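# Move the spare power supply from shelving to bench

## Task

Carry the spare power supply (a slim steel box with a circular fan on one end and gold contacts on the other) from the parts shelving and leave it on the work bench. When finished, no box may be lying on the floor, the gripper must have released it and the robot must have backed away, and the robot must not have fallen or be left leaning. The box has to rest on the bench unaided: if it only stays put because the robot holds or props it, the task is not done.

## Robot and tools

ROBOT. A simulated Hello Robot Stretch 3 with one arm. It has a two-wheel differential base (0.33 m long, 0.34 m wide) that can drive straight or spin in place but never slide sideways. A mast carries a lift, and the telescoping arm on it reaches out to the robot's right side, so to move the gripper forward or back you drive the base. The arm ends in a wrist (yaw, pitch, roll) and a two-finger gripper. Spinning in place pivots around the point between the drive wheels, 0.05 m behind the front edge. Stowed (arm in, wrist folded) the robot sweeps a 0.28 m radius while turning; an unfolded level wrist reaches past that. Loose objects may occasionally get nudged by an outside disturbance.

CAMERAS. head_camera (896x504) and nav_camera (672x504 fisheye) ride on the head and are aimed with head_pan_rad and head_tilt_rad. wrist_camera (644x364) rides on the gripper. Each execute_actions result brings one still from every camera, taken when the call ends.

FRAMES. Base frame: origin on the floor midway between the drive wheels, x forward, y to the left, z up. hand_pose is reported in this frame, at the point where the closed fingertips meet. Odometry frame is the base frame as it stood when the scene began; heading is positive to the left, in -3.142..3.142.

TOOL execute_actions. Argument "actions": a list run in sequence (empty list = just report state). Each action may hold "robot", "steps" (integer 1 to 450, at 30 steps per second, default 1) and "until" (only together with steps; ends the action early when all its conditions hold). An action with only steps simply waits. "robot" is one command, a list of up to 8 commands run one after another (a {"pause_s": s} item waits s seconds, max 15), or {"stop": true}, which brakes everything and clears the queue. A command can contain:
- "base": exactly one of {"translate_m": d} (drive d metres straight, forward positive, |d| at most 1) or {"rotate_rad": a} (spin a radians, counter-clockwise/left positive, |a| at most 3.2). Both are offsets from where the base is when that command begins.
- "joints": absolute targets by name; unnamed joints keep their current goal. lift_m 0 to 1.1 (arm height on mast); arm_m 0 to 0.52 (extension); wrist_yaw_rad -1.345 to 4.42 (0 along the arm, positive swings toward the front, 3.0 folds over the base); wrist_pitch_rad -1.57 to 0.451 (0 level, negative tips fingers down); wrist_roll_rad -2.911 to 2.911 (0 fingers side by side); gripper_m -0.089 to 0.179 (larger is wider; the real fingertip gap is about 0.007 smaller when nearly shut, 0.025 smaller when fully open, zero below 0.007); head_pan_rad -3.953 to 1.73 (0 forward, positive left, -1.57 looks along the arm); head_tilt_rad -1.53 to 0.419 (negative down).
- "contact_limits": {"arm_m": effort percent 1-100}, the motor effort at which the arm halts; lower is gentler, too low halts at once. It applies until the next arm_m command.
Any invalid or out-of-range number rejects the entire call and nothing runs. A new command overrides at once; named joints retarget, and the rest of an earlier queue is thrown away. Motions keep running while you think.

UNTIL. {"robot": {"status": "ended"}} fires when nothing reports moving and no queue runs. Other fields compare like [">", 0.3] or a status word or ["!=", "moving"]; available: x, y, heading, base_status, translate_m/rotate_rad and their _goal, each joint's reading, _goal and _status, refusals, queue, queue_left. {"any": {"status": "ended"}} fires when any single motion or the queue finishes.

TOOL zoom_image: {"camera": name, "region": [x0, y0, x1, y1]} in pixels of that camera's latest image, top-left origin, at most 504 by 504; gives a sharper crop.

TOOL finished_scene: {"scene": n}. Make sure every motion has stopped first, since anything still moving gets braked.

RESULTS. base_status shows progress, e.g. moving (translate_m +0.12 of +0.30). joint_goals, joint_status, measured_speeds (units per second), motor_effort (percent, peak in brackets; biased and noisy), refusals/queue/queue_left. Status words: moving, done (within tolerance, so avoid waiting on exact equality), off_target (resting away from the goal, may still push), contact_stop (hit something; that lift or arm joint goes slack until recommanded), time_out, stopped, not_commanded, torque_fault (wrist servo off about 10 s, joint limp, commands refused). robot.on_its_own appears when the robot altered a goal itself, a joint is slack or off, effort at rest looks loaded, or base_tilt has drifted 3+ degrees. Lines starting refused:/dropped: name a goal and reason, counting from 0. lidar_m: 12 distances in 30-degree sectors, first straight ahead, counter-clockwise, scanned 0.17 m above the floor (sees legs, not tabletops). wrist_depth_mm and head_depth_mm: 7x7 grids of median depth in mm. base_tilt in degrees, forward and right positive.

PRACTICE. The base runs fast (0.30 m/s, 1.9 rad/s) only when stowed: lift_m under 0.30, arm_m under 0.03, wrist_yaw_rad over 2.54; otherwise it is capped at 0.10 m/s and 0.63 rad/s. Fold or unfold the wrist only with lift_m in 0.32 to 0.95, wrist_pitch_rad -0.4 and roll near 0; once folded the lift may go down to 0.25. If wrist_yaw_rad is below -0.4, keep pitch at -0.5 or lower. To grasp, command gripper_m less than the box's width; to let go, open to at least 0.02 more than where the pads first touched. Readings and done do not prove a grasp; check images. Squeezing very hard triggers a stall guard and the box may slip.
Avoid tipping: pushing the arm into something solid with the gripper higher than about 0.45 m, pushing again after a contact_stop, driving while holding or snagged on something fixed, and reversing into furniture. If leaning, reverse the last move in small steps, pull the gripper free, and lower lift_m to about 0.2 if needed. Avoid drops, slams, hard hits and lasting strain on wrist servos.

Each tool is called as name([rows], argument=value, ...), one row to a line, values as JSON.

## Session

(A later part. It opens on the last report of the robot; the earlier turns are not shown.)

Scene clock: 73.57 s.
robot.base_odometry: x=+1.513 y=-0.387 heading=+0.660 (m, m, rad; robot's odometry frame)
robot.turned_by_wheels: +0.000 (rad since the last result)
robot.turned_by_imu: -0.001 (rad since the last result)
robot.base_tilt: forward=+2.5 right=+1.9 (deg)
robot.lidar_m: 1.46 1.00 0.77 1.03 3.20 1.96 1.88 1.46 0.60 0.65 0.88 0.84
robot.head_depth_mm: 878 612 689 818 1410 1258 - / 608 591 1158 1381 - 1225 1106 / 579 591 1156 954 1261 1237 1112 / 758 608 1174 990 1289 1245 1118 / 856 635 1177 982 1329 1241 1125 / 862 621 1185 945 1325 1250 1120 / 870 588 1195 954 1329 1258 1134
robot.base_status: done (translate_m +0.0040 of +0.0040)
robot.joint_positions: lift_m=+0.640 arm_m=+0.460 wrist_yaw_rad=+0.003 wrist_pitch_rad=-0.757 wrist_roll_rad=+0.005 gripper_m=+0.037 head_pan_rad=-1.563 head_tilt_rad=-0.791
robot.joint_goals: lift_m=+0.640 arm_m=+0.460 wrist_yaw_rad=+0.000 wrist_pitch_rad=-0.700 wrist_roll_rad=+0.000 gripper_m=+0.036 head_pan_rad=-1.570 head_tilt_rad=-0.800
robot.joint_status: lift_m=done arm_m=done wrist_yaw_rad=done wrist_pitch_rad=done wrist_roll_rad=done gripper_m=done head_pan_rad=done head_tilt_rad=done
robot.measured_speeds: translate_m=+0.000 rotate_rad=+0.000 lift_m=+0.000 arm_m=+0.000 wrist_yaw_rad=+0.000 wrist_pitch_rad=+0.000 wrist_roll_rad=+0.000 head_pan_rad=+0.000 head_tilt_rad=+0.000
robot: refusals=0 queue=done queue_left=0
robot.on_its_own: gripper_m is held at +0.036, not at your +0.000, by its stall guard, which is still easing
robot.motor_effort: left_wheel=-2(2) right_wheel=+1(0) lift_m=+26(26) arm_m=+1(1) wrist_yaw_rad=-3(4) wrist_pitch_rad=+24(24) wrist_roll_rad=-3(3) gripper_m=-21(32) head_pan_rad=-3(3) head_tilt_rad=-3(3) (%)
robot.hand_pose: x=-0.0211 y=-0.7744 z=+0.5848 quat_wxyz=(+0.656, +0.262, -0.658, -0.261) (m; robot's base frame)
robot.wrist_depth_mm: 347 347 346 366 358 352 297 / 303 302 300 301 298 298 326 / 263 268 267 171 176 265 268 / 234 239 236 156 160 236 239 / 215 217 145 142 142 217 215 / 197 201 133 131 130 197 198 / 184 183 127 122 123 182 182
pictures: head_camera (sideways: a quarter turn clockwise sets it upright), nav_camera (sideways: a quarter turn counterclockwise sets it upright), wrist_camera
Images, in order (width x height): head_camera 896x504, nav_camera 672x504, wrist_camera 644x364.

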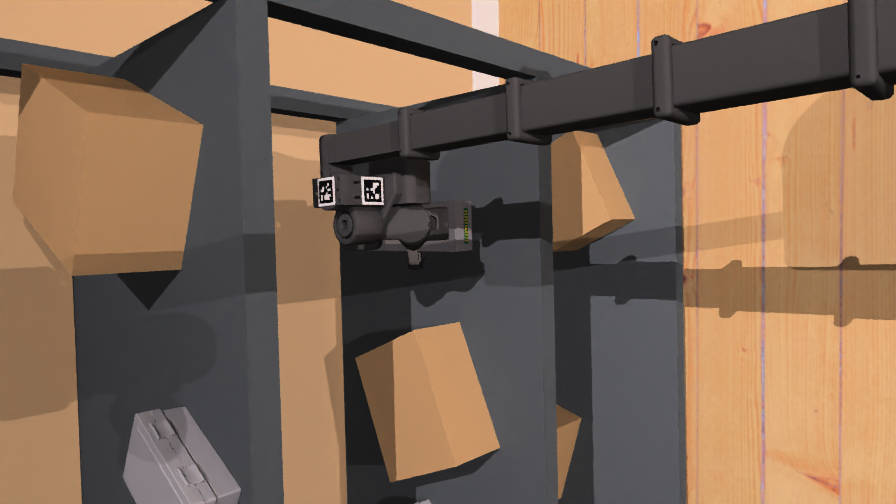

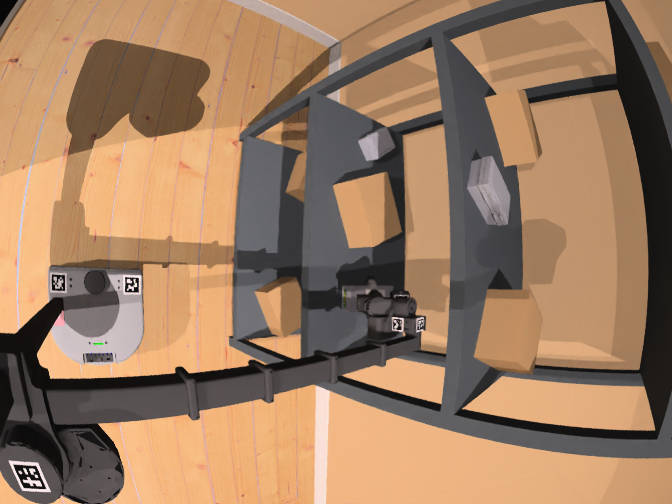

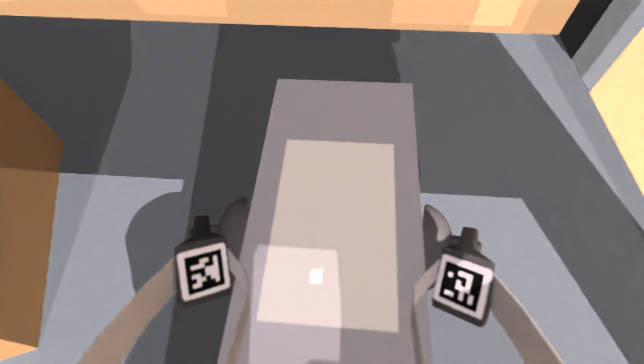

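execute_actions([
  {"robot":[{"joints":{"arm_m":0.0,"lift_m":0.66,"head_pan_rad":-3.14,"head_tilt_rad":-0.6}},{"base":{"rotate_rad":-1.465}}],"steps":400,"until":{"robot":{"status":"ended"}}},
])

Scene clock: 91.57 s.
robot.base_odometry: x=+1.513 y=-0.387 heading=-0.805 (m, m, rad; robot's odometry frame)
robot.turned_by_wheels: -1.465 (rad since the last result)
robot.turned_by_imu: -1.467 (rad since the last result)
robot.base_tilt: forward=+2.5 right=+1.9 (deg)
robot.lidar_m: 0.65 0.84 1.47 1.46 0.92 0.77 3.01 2.92 1.92 1.88 1.34 0.60
robot.head_depth_mm: 1271 1214 1161 1111 1073 1168 - / 2971 3397 2831 1981 1622 1385 - / 2974 3441 2891 2144 1667 1389 - / 3020 3478 2912 2151 1692 1393 1184 / 3105 3522 2940 2159 1707 1401 1195 / 3216 3578 2972 2168 1711 1402 1194 / 3236 3659 3041 2203 1718 1422 1204
robot.base_status: done (rotate_rad -1.4648 of -1.4650)
robot.joint_positions: lift_m=+0.660 arm_m=+0.003 wrist_yaw_rad=+0.002 wrist_pitch_rad=-0.758 wrist_roll_rad=+0.003 gripper_m=+0.039 head_pan_rad=-3.133 head_tilt_rad=-0.606
robot.joint_goals: lift_m=+0.660 arm_m=+0.000 wrist_yaw_rad=+0.000 wrist_pitch_rad=-0.700 wrist_roll_rad=+0.000 gripper_m=+0.039 head_pan_rad=-3.140 head_tilt_rad=-0.600
robot.joint_status: lift_m=done arm_m=done wrist_yaw_rad=done wrist_pitch_rad=done wrist_roll_rad=done gripper_m=done head_pan_rad=done head_tilt_rad=done
robot.measured_speeds: translate_m=+0.000 rotate_rad=+0.000 lift_m=+0.000 arm_m=+0.000 wrist_yaw_rad=+0.000 wrist_pitch_rad=+0.000 wrist_roll_rad=+0.000 head_pan_rad=+0.000 head_tilt_rad=+0.000
robot: refusals=0 queue=done queue_left=0
robot.on_its_own: gripper_m is held at +0.039, not at your +0.000, by its stall guard, which is not easing now
robot.motor_effort: left_wheel=+3(6) right_wheel=-2(7) lift_m=+26(28) arm_m=-3(5) wrist_yaw_rad=-3(4) wrist_pitch_rad=+24(24) wrist_roll_rad=-2(3) gripper_m=-20(20) head_pan_rad=-3(45) head_tilt_rad=+2(12) (%)
robot.hand_pose: x=-0.0212 y=-0.3177 z=+0.6048 quat_wxyz=(+0.656, +0.262, -0.657, -0.262) (m; robot's base frame)
robot.wrist_depth_mm: - - - - - - - / - - - - - - - / - - - 171 176 - - / 937 924 923 156 160 924 914 / 843 834 146 142 142 828 821 / 744 762 133 131 131 759 753 / 688 694 127 122 123 688 700
pictures: head_camera (sideways: a quarter turn clockwise sets it upright), nav_camera (sideways: a quarter turn counterclockwise sets it upright), wrist_camera
Images, in order (width x height): head_camera 896x504, nav_camera 672x504, wrist_camera 644x364.

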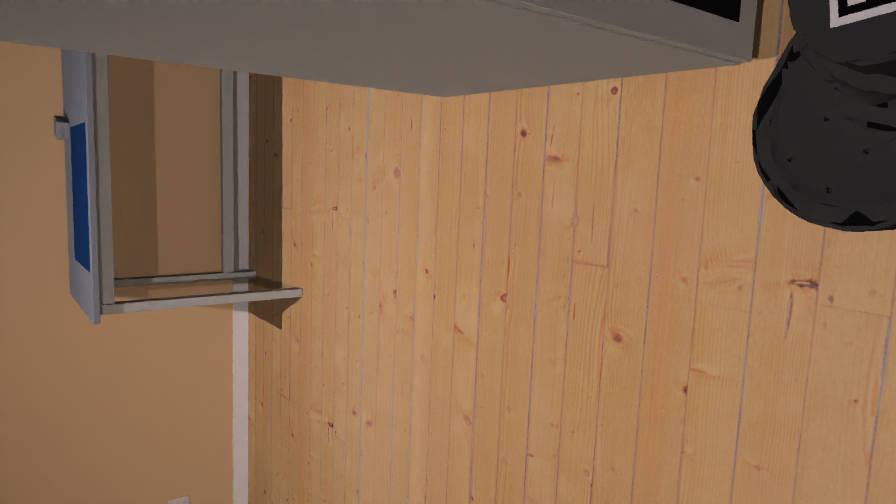

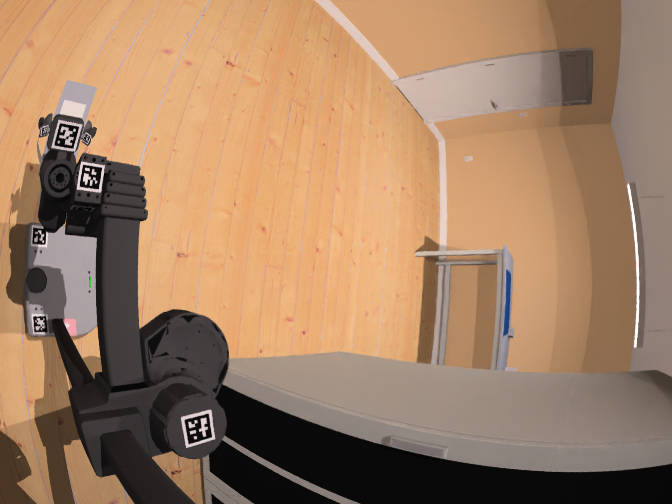

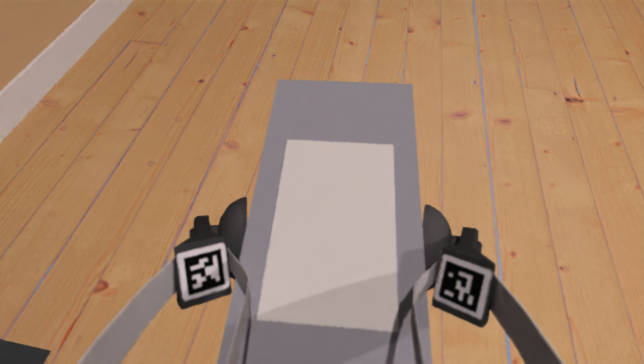

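execute_actions([
  {"robot":{"base":{"translate_m":-0.3},"joints":{"lift_m":0.34,"wrist_yaw_rad":2.6,"wrist_pitch_rad":-0.55,"head_pan_rad":-0.6,"head_tilt_rad":-1.4,"arm_m":0.022}},"steps":400,"until":{"robot":{"status":"ended"}}},
])

Scene clock: 99.70 s.
robot.base_odometry: x=+1.305 y=-0.170 heading=-0.805 (m, m, rad; robot's odometry frame)
robot.turned_by_wheels: +0.000 (rad since the last result)
robot.turned_by_imu: -0.002 (rad since the last result)
robot.base_tilt: forward=+2.5 right=+1.9 (deg)
robot.lidar_m: 0.95 1.09 1.52 1.12 0.54 0.51 2.71 2.87 2.30 1.85 1.71 0.88
robot.head_depth_mm: 1386 1343 1301 1259 1219 1185 1153 / 1393 1339 1299 1276 - 1184 1151 / 1390 1350 1303 1266 - - 1153 / 1398 1351 1302 1273 925 - 1153 / 1398 1350 1310 1268 1228 1211 1158 / 1310 1339 1305 1273 1235 1188 1168 / 1224 1285 1314 1271 1230 1196 1165
robot.base_status: done (translate_m -0.3000 of -0.3000)
robot.joint_positions: lift_m=+0.340 arm_m=+0.022 wrist_yaw_rad=+2.597 wrist_pitch_rad=-0.618 wrist_roll_rad=+0.003 gripper_m=+0.039 head_pan_rad=-0.607 head_tilt_rad=-1.384
robot.joint_goals: lift_m=+0.340 arm_m=+0.022 wrist_yaw_rad=+2.600 wrist_pitch_rad=-0.550 wrist_roll_rad=+0.000 gripper_m=+0.039 head_pan_rad=-0.600 head_tilt_rad=-1.400
robot.joint_status: lift_m=done arm_m=done wrist_yaw_rad=done wrist_pitch_rad=off_target wrist_roll_rad=done gripper_m=done head_pan_rad=done head_tilt_rad=done
robot.measured_speeds: translate_m=+0.000 rotate_rad=+0.000 lift_m=+0.000 arm_m=+0.000 wrist_yaw_rad=+0.000 wrist_pitch_rad=+0.000 wrist_roll_rad=+0.000 head_pan_rad=+0.000 head_tilt_rad=+0.000
robot: refusals=0 queue=dropped queue_left=0
robot.on_its_own: gripper_m is held at +0.039, not at your +0.000, by its stall guard, which is not easing now
robot.motor_effort: left_wheel=+3(4) right_wheel=-3(7) lift_m=+22(27) arm_m=+1(2) wrist_yaw_rad=+3(9) wrist_pitch_rad=+28(32) wrist_roll_rad=-2(2) gripper_m=-19(19) head_pan_rad=+4(47) head_tilt_rad=-5(29) (%)
robot.hand_pose: x=+0.0797 y=+0.0000 z=+0.3105 quat_wxyz=(+0.388, +0.707, +0.026, +0.590) (m; robot's base frame)
robot.wrist_depth_mm: - - - - - 954 854 / 838 833 816 831 836 840 759 / 696 706 700 172 177 698 693 / 629 603 596 155 160 604 606 / - 544 145 143 142 534 533 / - - 132 132 130 478 477 / - - 123 122 123 432 436
pictures: head_camera (sideways: a quarter turn clockwise sets it upright), nav_camera (sideways: a quarter turn counterclockwise sets it upright), wrist_camera
Images, in order (width x height): head_camera 896x504, nav_camera 672x504, wrist_camera 644x364.

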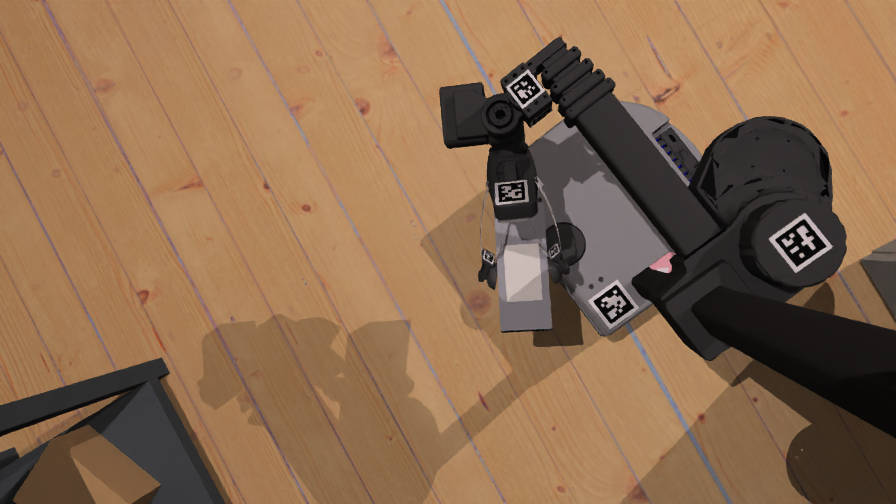

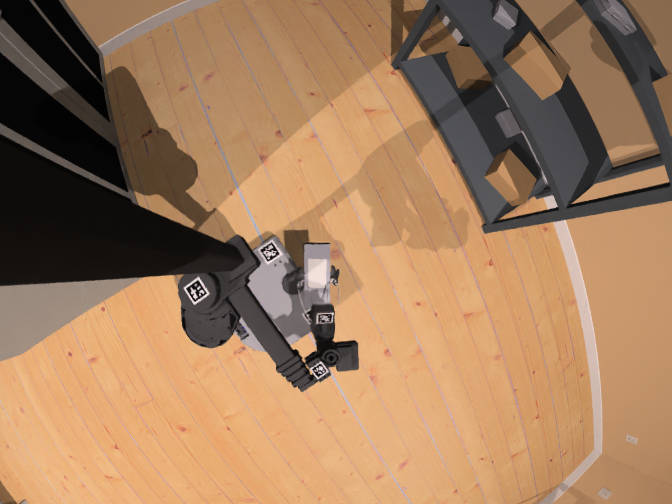

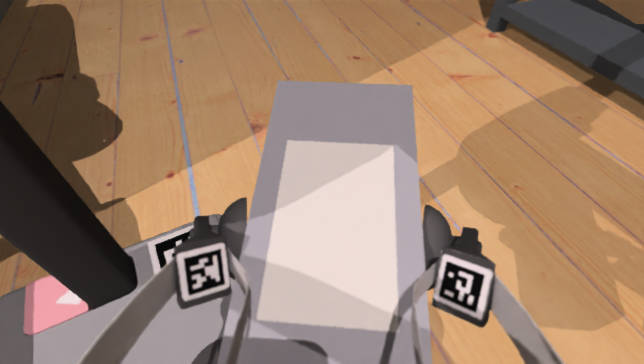

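execute_actions([
  {"robot":{"joints":{"lift_m":0.292,"head_pan_rad":-3.14,"head_tilt_rad":-0.6}},"steps":60,"until":{"robot":{"lift_m":["<",0.297]}}},
  {"robot":{"base":{"translate_m":-1.0}},"steps":400,"until":{"robot":{"translate_m":["<",-0.8]}}},
  {"robot":{"base":{"translate_m":-1.0}},"steps":400,"until":{"robot":{"translate_m":["<",-0.2]}}},
  {"robot":{"base":{"translate_m":-1.0}},"steps":400,"until":{"robot":{"status":"ended"}}},
])

Scene clock: 112.30 s.
robot.base_odometry: x=-0.091 y=+1.280 heading=-0.805 (m, m, rad; robot's odometry frame)
robot.turned_by_wheels: +0.000 (rad since the last result)
robot.turned_by_imu: -0.010 (rad since the last result)
robot.base_tilt: forward=+2.6 right=+1.9 (deg)
robot.lidar_m: 1.42 0.76 0.87 1.77 1.67 1.32 1.30 0.71 2.02 1.99 2.18 2.61
robot.head_depth_mm: 1143 1216 832 734 1624 1370 1173 / 1161 1230 838 745 1659 1387 1174 / 1165 1253 850 753 1683 1384 1176 / 1185 1268 859 762 1684 1384 1179 / 1190 1275 876 777 1696 1399 1191 / 1210 1328 883 814 986 1342 1197 / 1217 1376 1496 1762 1724 1415 1207
robot.base_status: done (translate_m -1.0000 of -1.0000)
robot.joint_positions: lift_m=+0.292 arm_m=+0.022 wrist_yaw_rad=+2.598 wrist_pitch_rad=-0.618 wrist_roll_rad=+0.003 gripper_m=+0.039 head_pan_rad=-3.133 head_tilt_rad=-0.605
robot.joint_goals: lift_m=+0.292 arm_m=+0.022 wrist_yaw_rad=+2.600 wrist_pitch_rad=-0.550 wrist_roll_rad=+0.000 gripper_m=+0.039 head_pan_rad=-3.140 head_tilt_rad=-0.600
robot.joint_status: lift_m=done arm_m=done wrist_yaw_rad=done wrist_pitch_rad=off_target wrist_roll_rad=done gripper_m=done head_pan_rad=done head_tilt_rad=done
robot.measured_speeds: translate_m=+0.000 rotate_rad=+0.000 lift_m=+0.000 arm_m=+0.000 wrist_yaw_rad=+0.000 wrist_pitch_rad=+0.000 wrist_roll_rad=+0.000 head_pan_rad=+0.000 head_tilt_rad=+0.000
robot: refusals=0 queue=done queue_left=0
robot.on_its_own: gripper_m is held at +0.039, not at your +0.000, by its stall guard, which is not easing now
robot.motor_effort: left_wheel=+3(7) right_wheel=-3(6) lift_m=+22(22) arm_m=+1(1) wrist_yaw_rad=+1(2) wrist_pitch_rad=+28(28) wrist_roll_rad=-1(2) gripper_m=-20(19) head_pan_rad=-3(44) head_tilt_rad=+1(28) (%)
robot.hand_pose: x=+0.0796 y=+0.0000 z=+0.2625 quat_wxyz=(+0.388, +0.707, +0.026, +0.590) (m; robot's base frame)
robot.wrist_depth_mm: 928 886 886 908 846 831 879 / 730 740 736 759 733 745 760 / 623 625 615 172 179 632 631 / 560 536 531 156 161 541 546 / - - 144 143 142 474 474 / - - 132 131 130 424 429 / - - 123 122 123 380 382
pictures: head_camera (sideways: a quarter turn clockwise sets it upright), nav_camera (sideways: a quarter turn counterclockwise sets it upright), wrist_camera
Images, in order (width x height): head_camera 896x504, nav_camera 672x504, wrist_camera 644x364.

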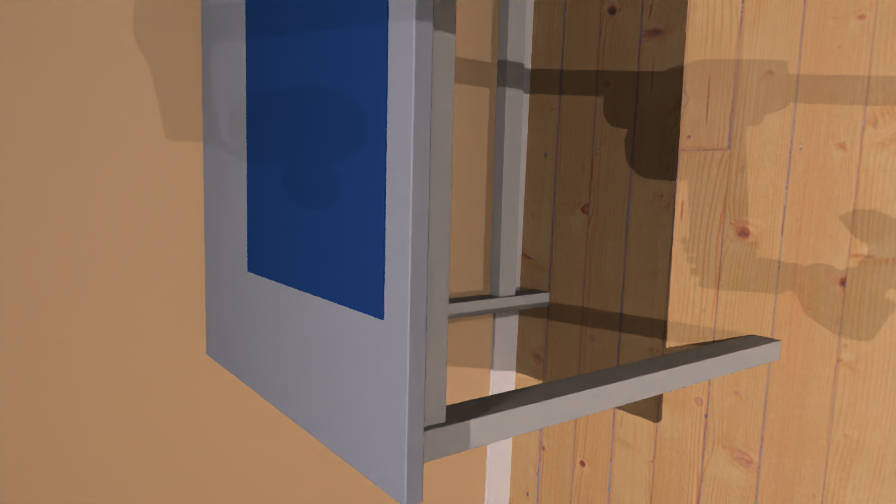

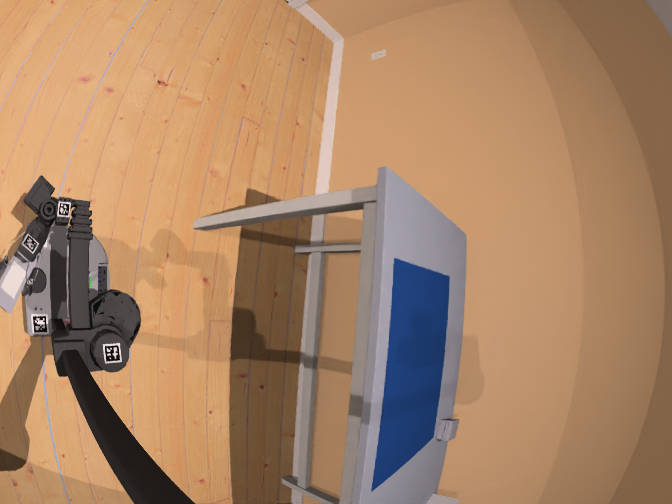

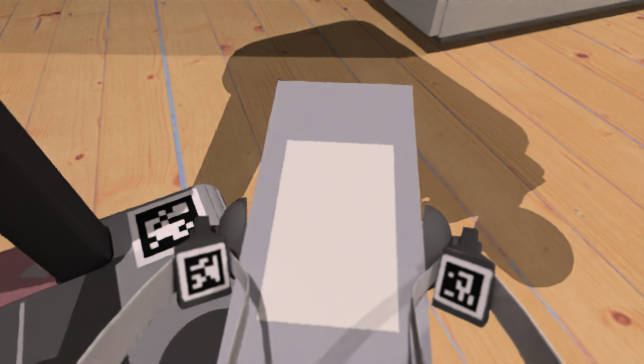

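execute_actions([
  {"robot":{"base":{"translate_m":-0.12},"joints":{"lift_m":1.05,"head_pan_rad":-1.57,"head_tilt_rad":-0.6,"arm_m":0}},"steps":100,"until":{"robot":{"base_status":["!=","moving"]}}},
  {"robot":{"base":{"rotate_rad":-1.68},"joints":{"wrist_yaw_rad":0,"wrist_pitch_rad":-0.72}},"steps":400,"until":{"robot":{"status":"ended"}}},
])

Scene clock: 123.77 s.
robot.base_odometry: x=-0.174 y=+1.367 heading=-2.485 (m, m, rad; robot's odometry frame)
robot.turned_by_wheels: -1.680 (rad since the last result)
robot.turned_by_imu: -1.682 (rad since the last result)
robot.base_tilt: forward=+2.5 right=+1.8 (deg)
robot.lidar_m: 1.97 2.08 2.49 2.99 0.86 0.94 1.78 1.22 1.23 1.18 0.60 1.87
robot.head_depth_mm: 1069 1162 - - - - 1154 / 1071 1174 - - - - 1123 / 1076 1170 - - - - 1132 / 1069 1172 859 609 405 1330 1194 / 1070 1168 870 631 1582 1413 1195 / 1069 1170 883 643 1612 1405 1134 / 1065 1187 896 648 786 878 1206
robot.base_status: done (rotate_rad -1.6798 of -1.6800)
robot.joint_positions: lift_m=+1.050 arm_m=+0.003 wrist_yaw_rad=+0.002 wrist_pitch_rad=-0.775 wrist_roll_rad=+0.003 gripper_m=+0.039 head_pan_rad=-1.577 head_tilt_rad=-0.605
robot.joint_goals: lift_m=+1.050 arm_m=+0.000 wrist_yaw_rad=+0.000 wrist_pitch_rad=-0.720 wrist_roll_rad=+0.000 gripper_m=+0.039 head_pan_rad=-1.570 head_tilt_rad=-0.600
robot.joint_status: lift_m=done arm_m=done wrist_yaw_rad=done wrist_pitch_rad=off_target wrist_roll_rad=done gripper_m=done head_pan_rad=done head_tilt_rad=done
robot.measured_speeds: translate_m=+0.000 rotate_rad=+0.000 lift_m=+0.000 arm_m=+0.000 wrist_yaw_rad=+0.000 wrist_pitch_rad=+0.000 wrist_roll_rad=+0.000 head_pan_rad=+0.000 head_tilt_rad=+0.000
robot: refusals=0 queue=dropped queue_left=0
robot.on_its_own: gripper_m is held at +0.039, not at your +0.000, by its stall guard, which is not easing now
robot.motor_effort: left_wheel=+3(7) right_wheel=-3(9) lift_m=+26(27) arm_m=-2(3) wrist_yaw_rad=-3(9) wrist_pitch_rad=+23(28) wrist_roll_rad=-1(2) gripper_m=-20(19) head_pan_rad=+4(42) head_tilt_rad=+2(2) (%)
robot.hand_pose: x=-0.0212 y=-0.3143 z=+0.9919 quat_wxyz=(+0.654, +0.268, -0.655, -0.267) (m; robot's base frame)
robot.wrist_depth_mm: 389 389 383 389 380 382 381 / 351 351 344 340 342 337 334 / - 504 - 171 177 - - / - 621 - 156 160 - - / - - 146 142 141 - - / - - 134 131 131 - - / - - 127 122 123 - -
pictures: head_camera (sideways: a quarter turn clockwise sets it upright), nav_camera (sideways: a quarter turn counterclockwise sets it upright), wrist_camera
Images, in order (width x height): head_camera 896x504, nav_camera 672x504, wrist_camera 644x364.

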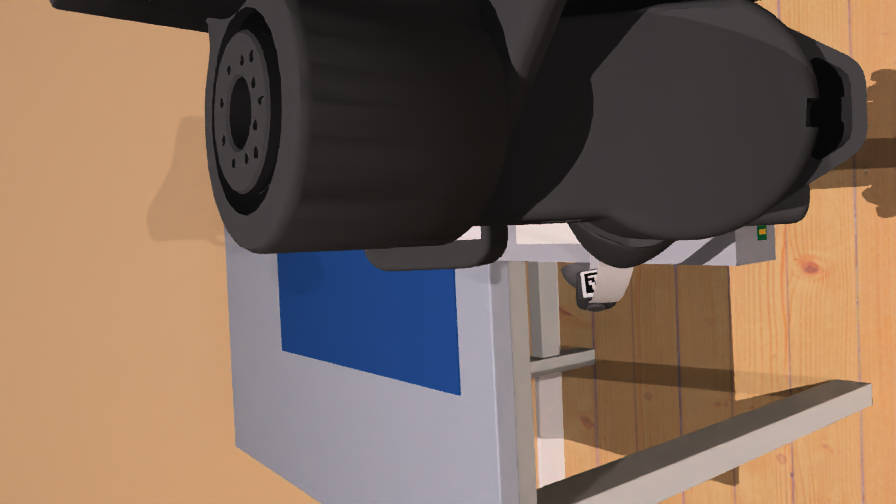

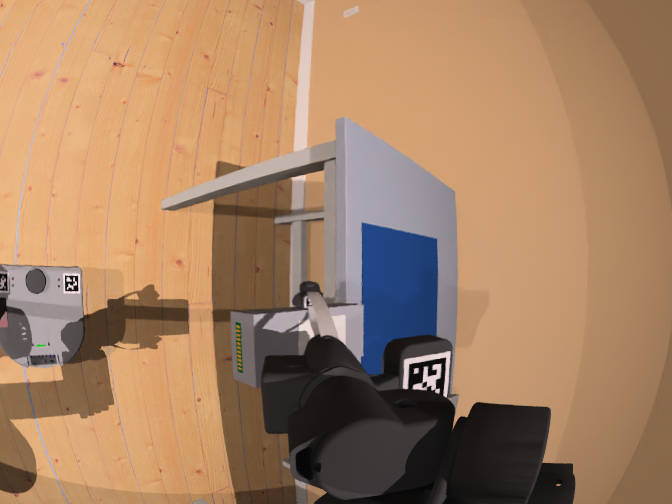

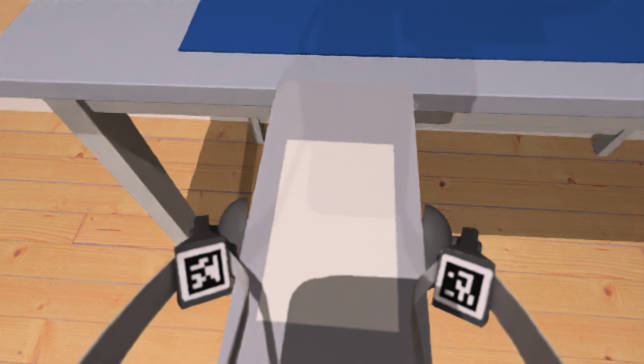

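execute_actions([
  {"robot":{"joints":{"arm_m":0.42}},"steps":300,"until":{"robot":{"arm_m":[">",0.36]}}},
  {"robot":{"joints":{"lift_m":1.015}},"steps":300,"until":{"robot":{"status":"ended"}}},
])

Scene clock: 131.30 s.
robot.base_odometry: x=-0.174 y=+1.367 heading=-2.485 (m, m, rad; robot's odometry frame)
robot.turned_by_wheels: +0.000 (rad since the last result)
robot.turned_by_imu: -0.001 (rad since the last result)
robot.base_tilt: forward=+2.5 right=+1.9 (deg)
robot.lidar_m: 1.97 2.08 2.49 2.99 0.86 0.94 1.78 1.23 1.23 1.18 0.60 1.87
robot.head_depth_mm: 1060 - 828 636 1576 1374 1182 / 1053 1142 839 642 1587 1365 1177 / 1040 - 829 624 1582 1390 1186 / 1052 1163 727 626 1583 1396 1192 / 1066 1171 869 630 1594 1409 1197 / 1063 1168 880 640 1609 1412 1137 / 1065 1193 889 647 784 878 1205
robot.base_status: done (rotate_rad -1.6798 of -1.6800)
robot.joint_positions: lift_m=+1.015 arm_m=+0.420 wrist_yaw_rad=+0.002 wrist_pitch_rad=-0.776 wrist_roll_rad=+0.003 gripper_m=+0.039 head_pan_rad=-1.577 head_tilt_rad=-0.605
robot.joint_goals: lift_m=+1.015 arm_m=+0.420 wrist_yaw_rad=+0.000 wrist_pitch_rad=-0.720 wrist_roll_rad=+0.000 gripper_m=+0.039 head_pan_rad=-1.570 head_tilt_rad=-0.600
robot.joint_status: lift_m=done arm_m=done wrist_yaw_rad=done wrist_pitch_rad=off_target wrist_roll_rad=done gripper_m=done head_pan_rad=done head_tilt_rad=done
robot.measured_speeds: translate_m=+0.000 rotate_rad=+0.000 lift_m=+0.000 arm_m=+0.000 wrist_yaw_rad=+0.000 wrist_pitch_rad=+0.000 wrist_roll_rad=+0.000 head_pan_rad=+0.000 head_tilt_rad=+0.000
robot: refusals=0 queue=done queue_left=0
robot.on_its_own: gripper_m is held at +0.039, not at your +0.000, by its stall guard, which is not easing now
robot.motor_effort: left_wheel=+2(3) right_wheel=-3(3) lift_m=+22(27) arm_m=+2(0) wrist_yaw_rad=-2(3) wrist_pitch_rad=+23(24) wrist_roll_rad=-1(1) gripper_m=-19(20) head_pan_rad=+4(4) head_tilt_rad=+1(2) (%)
robot.hand_pose: x=-0.0212 y=-0.7306 z=+0.9568 quat_wxyz=(+0.654, +0.268, -0.655, -0.268) (m; robot's base frame)
robot.wrist_depth_mm: 324 323 318 317 317 315 314 / 284 282 281 280 279 279 279 / 254 250 249 172 177 249 247 / 230 226 223 155 160 224 224 / 207 205 146 143 142 203 203 / 189 190 133 131 131 188 188 / 175 174 126 123 123 174 173
pictures: head_camera (sideways: a quarter turn clockwise sets it upright), nav_camera (sideways: a quarter turn counterclockwise sets it upright), wrist_camera
Images, in order (width x height): head_camera 896x504, nav_camera 672x504, wrist_camera 644x364.

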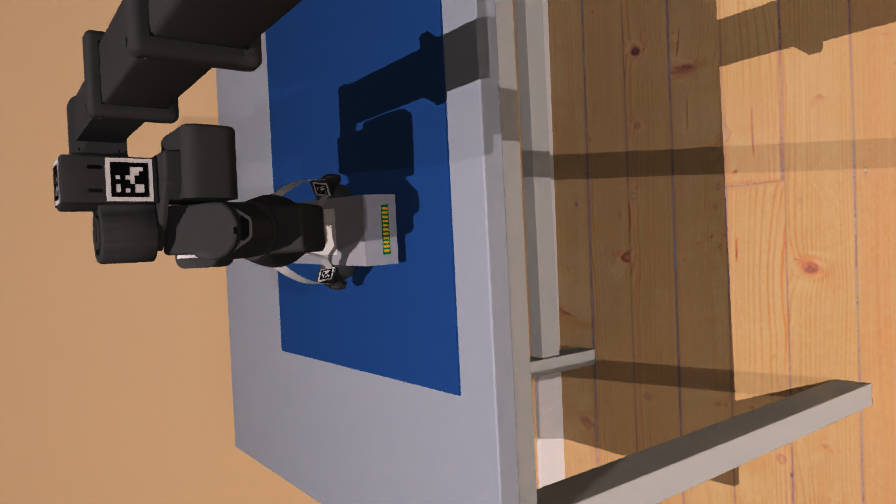

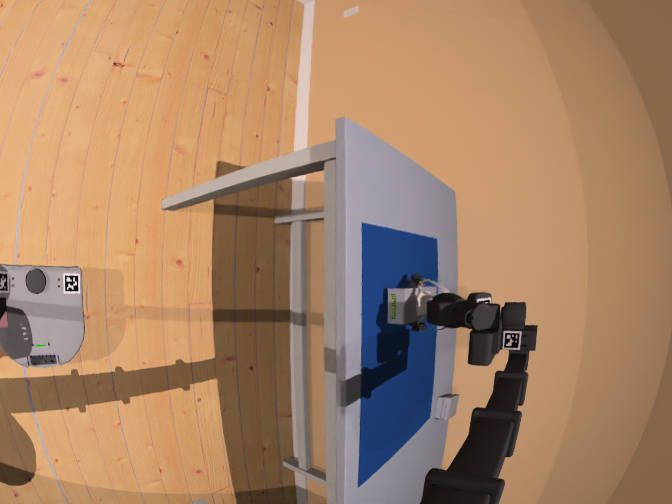

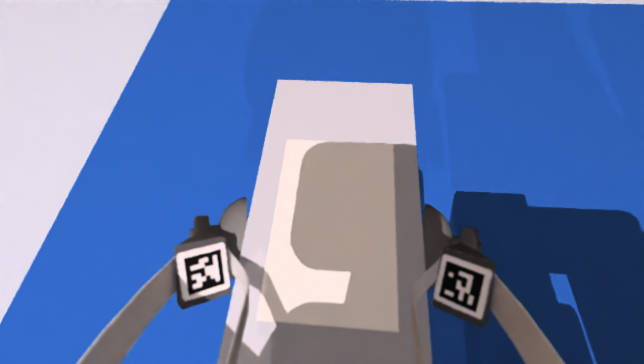

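execute_actions([
  {"robot":{"joints":{"lift_m":0.992}},"steps":100,"until":{"robot":{"status":"ended"}}},
])

Scene clock: 134.53 s.
robot.base_odometry: x=-0.174 y=+1.367 heading=-2.485 (m, m, rad; robot's odometry frame)
robot.turned_by_wheels: +0.000 (rad since the last result)
robot.turned_by_imu: -0.001 (rad since the last result)
robot.base_tilt: forward=+2.5 right=+1.8 (deg)
robot.lidar_m: 1.97 2.09 2.49 2.99 0.86 0.93 1.78 1.23 1.22 1.18 0.60 1.87
robot.head_depth_mm: 1077 - 755 635 1578 1371 1176 / 1057 - 846 643 1591 1378 1179 / 1062 - 852 623 1586 1393 1186 / 1071 1168 743 629 1598 1398 1191 / 1066 1178 872 633 1592 1402 1193 / 1069 1164 887 641 1613 1403 1130 / 1068 1189 896 649 786 878 1206
robot.base_status: done (rotate_rad -1.6801 of -1.6800)
robot.joint_positions: lift_m=+0.993 arm_m=+0.420 wrist_yaw_rad=+0.001 wrist_pitch_rad=-0.764 wrist_roll_rad=+0.009 gripper_m=+0.039 head_pan_rad=-1.577 head_tilt_rad=-0.605
robot.joint_goals: lift_m=+0.993 arm_m=+0.420 wrist_yaw_rad=+0.000 wrist_pitch_rad=-0.720 wrist_roll_rad=+0.000 gripper_m=+0.039 head_pan_rad=-1.570 head_tilt_rad=-0.600
robot.joint_status: lift_m=contact_stop arm_m=done wrist_yaw_rad=done wrist_pitch_rad=off_target wrist_roll_rad=done gripper_m=done head_pan_rad=done head_tilt_rad=done
robot.measured_speeds: translate_m=+0.000 rotate_rad=+0.000 lift_m=+0.004 arm_m=+0.000 wrist_yaw_rad=+0.000 wrist_pitch_rad=+0.000 wrist_roll_rad=+0.000 head_pan_rad=+0.000 head_tilt_rad=+0.000
robot: refusals=0 queue=dropped queue_left=0
robot.on_its_own: gripper_m is held at +0.039, not at your +0.000, by its stall guard, which is not easing now; lift_m is slack since a contact_stop, until your next command for it
robot.motor_effort: left_wheel=-1(2) right_wheel=+1(3) lift_m=+16(23) arm_m=+3(3) wrist_yaw_rad=-2(3) wrist_pitch_rad=+18(24) wrist_roll_rad=-5(6) gripper_m=-20(20) head_pan_rad=+4(4) head_tilt_rad=+2(1) (%)
robot.hand_pose: x=-0.0214 y=-0.7329 z=+0.9368 quat_wxyz=(+0.654, +0.263, -0.658, -0.265) (m; robot's base frame)
robot.wrist_depth_mm: 304 302 301 298 296 294 289 / 266 262 261 257 257 257 255 / 235 232 231 175 218 226 227 / 209 208 207 157 163 205 203 / 189 188 146 143 142 186 184 / 174 172 133 131 130 172 169 / 159 159 126 120 122 157 156
pictures: head_camera (sideways: a quarter turn clockwise sets it upright), nav_camera (sideways: a quarter turn counterclockwise sets it upright), wrist_camera
Images, in order (width x height): head_camera 896x504, nav_camera 672x504, wrist_camera 644x364.

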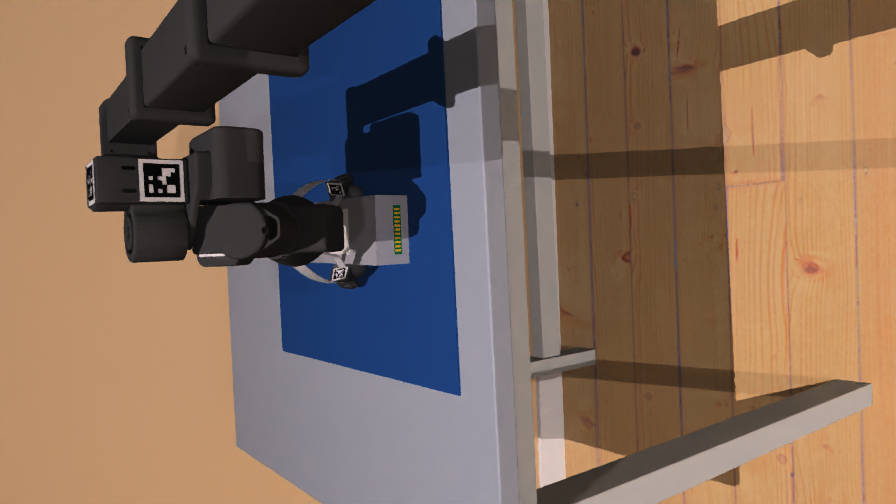

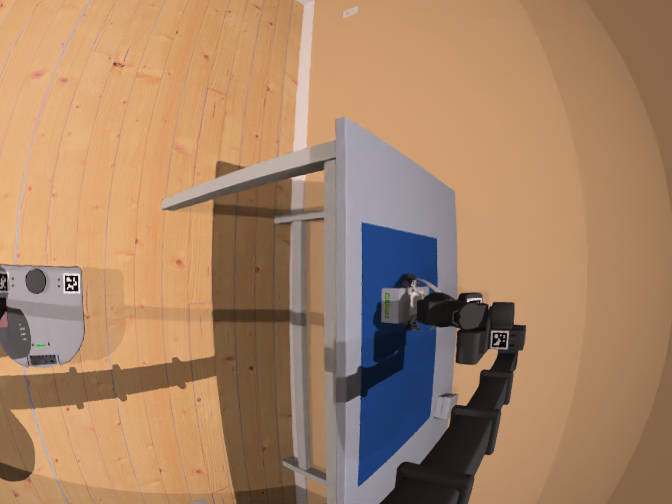

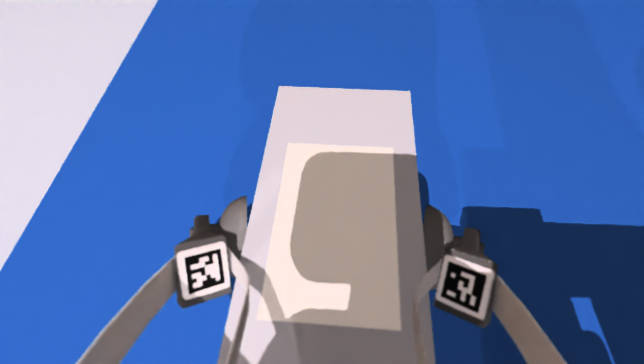

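execute_actions([
  {"robot":{"joints":{"gripper_m":0.15}},"steps":100,"until":{"robot":{"status":"ended"}}},
  {"robot":{"joints":{"lift_m":1.05,"arm_m":0}},"steps":200,"until":{"robot":{"arm_m":["<",0.25]}}},
  {"robot":{"base":{"translate_m":0.3},"joints":{"head_pan_rad":-2.0}},"steps":200,"until":{"robot":{"status":"ended"}}},
])

Scene clock: 154.13 s.
robot.base_odometry: x=-0.411 y=+1.184 heading=-2.485 (m, m, rad; robot's odometry frame)
robot.turned_by_wheels: +0.000 (rad since the last result)
robot.turned_by_imu: +0.000 (rad since the last result)
robot.base_tilt: forward=+2.5 right=+1.9 (deg)
robot.lidar_m: 1.67 1.77 2.30 3.02 1.20 1.08 2.08 1.50 1.23 0.53 1.36 1.74
robot.head_depth_mm: 1313 - - 1948 - 1339 1171 / 1266 - - - - 1315 1175 / 1198 - - - - - 1186 / 1145 - - - - - 1193 / 1102 - - - - - 1137 / 1057 - - - - - 1158 / 1044 1135 - - - - 1185
robot.base_status: done (translate_m +0.3000 of +0.3000)
robot.joint_positions: lift_m=+1.050 arm_m=+0.003 wrist_yaw_rad=+0.000 wrist_pitch_rad=-0.733 wrist_roll_rad=+0.003 gripper_m=+0.150 head_pan_rad=-1.993 head_tilt_rad=-0.605
robot.joint_goals: lift_m=+1.050 arm_m=+0.000 wrist_yaw_rad=+0.000 wrist_pitch_rad=-0.720 wrist_roll_rad=+0.000 gripper_m=+0.150 head_pan_rad=-2.000 head_tilt_rad=-0.600
robot.joint_status: lift_m=done arm_m=done wrist_yaw_rad=done wrist_pitch_rad=off_target wrist_roll_rad=done gripper_m=done head_pan_rad=done head_tilt_rad=done
robot.measured_speeds: translate_m=+0.000 rotate_rad=+0.000 lift_m=+0.000 arm_m=+0.000 wrist_yaw_rad=+0.000 wrist_pitch_rad=+0.000 wrist_roll_rad=+0.000 head_pan_rad=+0.000 head_tilt_rad=+0.000
robot: refusals=0 queue=done queue_left=0
robot.motor_effort: left_wheel=+0(4) right_wheel=-1(1) lift_m=+22(23) arm_m=-3(4) wrist_yaw_rad=-1(1) wrist_pitch_rad=+6(20) wrist_roll_rad=-2(5) gripper_m=+0(79) head_pan_rad=-3(30) head_tilt_rad=+2(1) (%)
robot.hand_pose: x=-0.0215 y=-0.3224 z=+0.9992 quat_wxyz=(+0.659, +0.253, -0.661, -0.254) (m; robot's base frame)
robot.wrist_depth_mm: - - - 423 427 419 394 / - - - 366 365 357 357 / - - - 414 353 343 336 / - - - - - - - / - - - - - - - / - - - - - - - / - - - - - - -
pictures: head_camera (sideways: a quarter turn clockwise sets it upright), nav_camera (sideways: a quarter turn counterclockwise sets it upright), wrist_camera
Images, in order (width x height): head_camera 896x504, nav_camera 672x504, wrist_camera 644x364.

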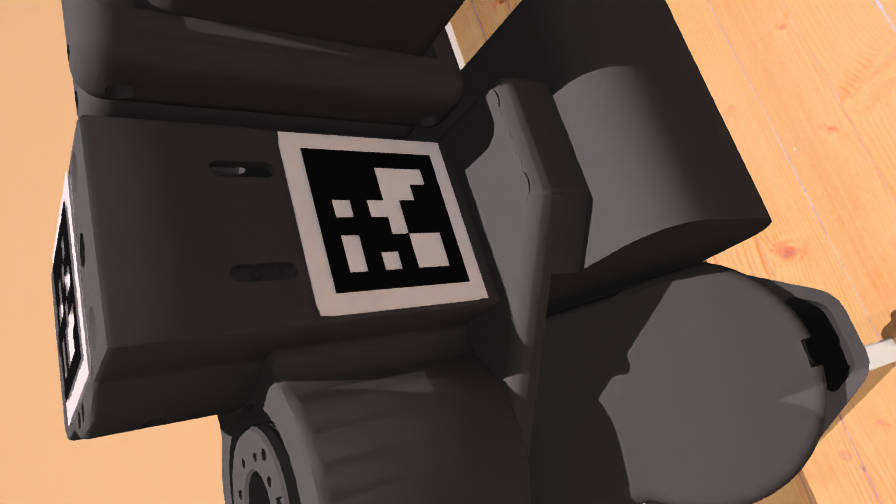

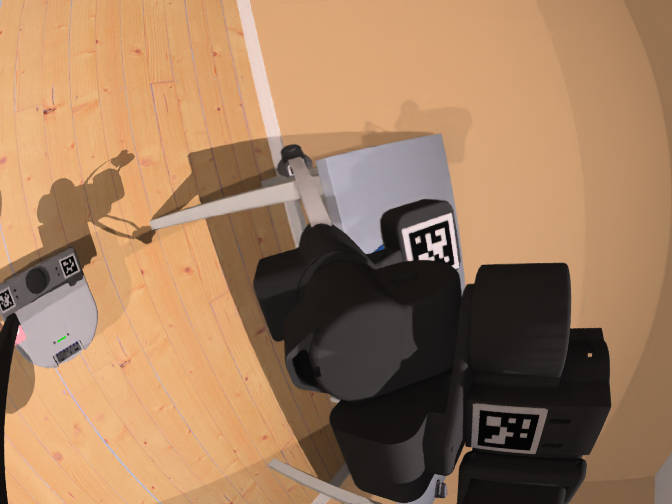

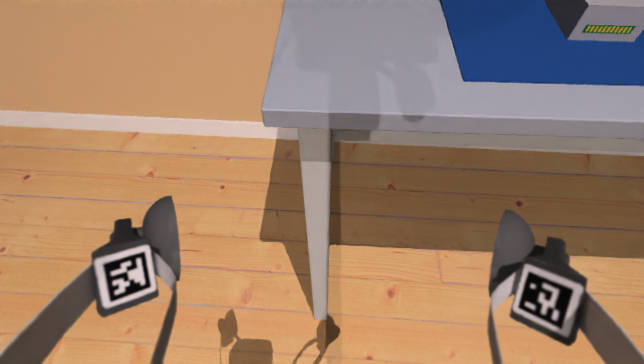

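The power supply is on the bench. Next is a check of the floor near the shelving for fallen boxes.

execute_actions([
  {"robot":{"joints":{"head_pan_rad":1.6,"head_tilt_rad":-0.3}},"steps":200,"until":{"robot":{"status":"ended"}}},
])

Scene clock: 163.63 s.
robot.base_odometry: x=-0.411 y=+1.184 heading=-2.485 (m, m, rad; robot's odometry frame)
robot.turned_by_wheels: +0.000 (rad since the last result)
robot.turned_by_imu: +0.000 (rad since the last result)
robot.base_tilt: forward=+2.5 right=+1.9 (deg)
robot.lidar_m: 1.67 1.77 2.30 3.02 1.20 1.07 2.08 1.51 1.22 0.53 1.36 1.73
robot.head_depth_mm: 2968 3134 3304 3476 2405 1769 1408 / 2906 3158 3279 3457 2408 1776 1418 / 2904 3115 3293 3433 2454 1801 1423 / 2953 3147 3365 3521 2442 1820 1423 / 2951 3116 3287 3234 2488 1821 1446 / 2930 3088 3310 3418 2584 1778 1449 / 2927 3081 - - - - 1426
robot.base_status: done (translate_m +0.3000 of +0.3000)
robot.joint_positions: lift_m=+1.050 arm_m=+0.003 wrist_yaw_rad=+0.000 wrist_pitch_rad=-0.733 wrist_roll_rad=+0.003 gripper_m=+0.150 head_pan_rad=+1.593 head_tilt_rad=-0.310
robot.joint_goals: lift_m=+1.050 arm_m=+0.000 wrist_yaw_rad=+0.000 wrist_pitch_rad=-0.720 wrist_roll_rad=+0.000 gripper_m=+0.150 head_pan_rad=+1.600 head_tilt_rad=-0.300
robot.joint_status: lift_m=done arm_m=done wrist_yaw_rad=done wrist_pitch_rad=off_target wrist_roll_rad=done gripper_m=done head_pan_rad=done head_tilt_rad=done
robot.measured_speeds: translate_m=+0.000 rotate_rad=+0.000 lift_m=+0.000 arm_m=+0.000 wrist_yaw_rad=+0.000 wrist_pitch_rad=+0.000 wrist_roll_rad=+0.000 head_pan_rad=+0.000 head_tilt_rad=+0.000
robot: refusals=0 queue=done queue_left=0
robot.motor_effort: left_wheel=+0(0) right_wheel=-2(2) lift_m=+21(22) arm_m=-3(3) wrist_yaw_rad=-1(0) wrist_pitch_rad=+6(6) wrist_roll_rad=-2(2) gripper_m=+0(0) head_pan_rad=+4(46) head_tilt_rad=+3(17) (%)
robot.hand_pose: x=-0.0215 y=-0.3224 z=+0.9992 quat_wxyz=(+0.659, +0.253, -0.661, -0.254) (m; robot's base frame)
robot.wrist_depth_mm: - - - 431 421 422 394 / - - - 366 365 359 360 / - - - 414 349 345 334 / - - - - - - - / - - - - - - - / - - - - - - - / - - - - - - -
pictures: head_camera (sideways: a quarter turn clockwise sets it upright), nav_camera (sideways: a quarter turn counterclockwise sets it upright), wrist_camera
Images, in order (width x height): head_camera 896x504, nav_camera 672x504, wrist_camera 644x364.

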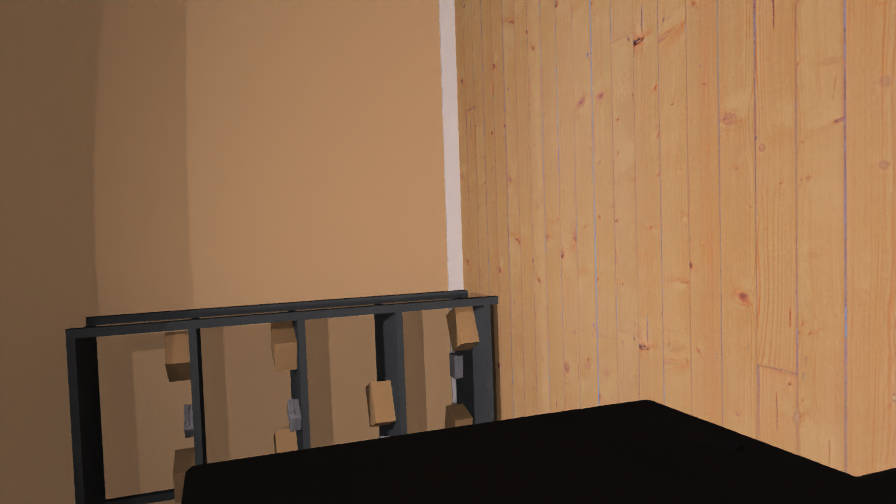

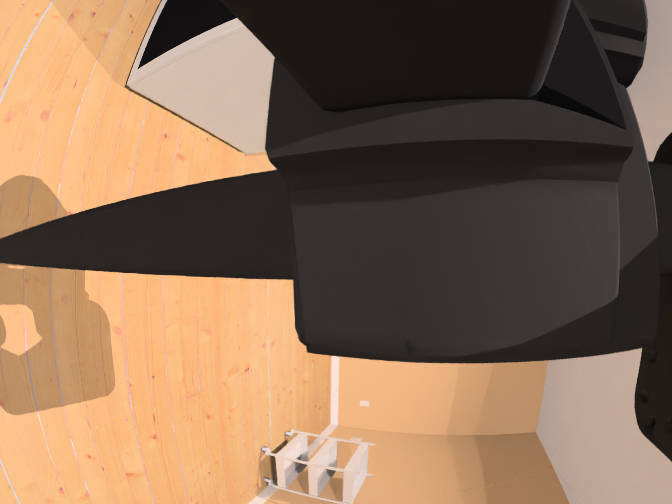

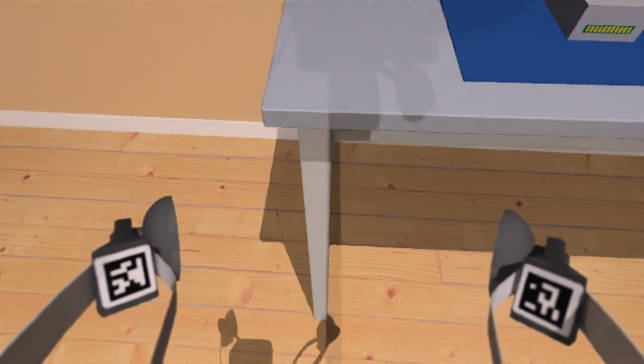

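finished_scene(scene=1)

The scene is finished: the task was done.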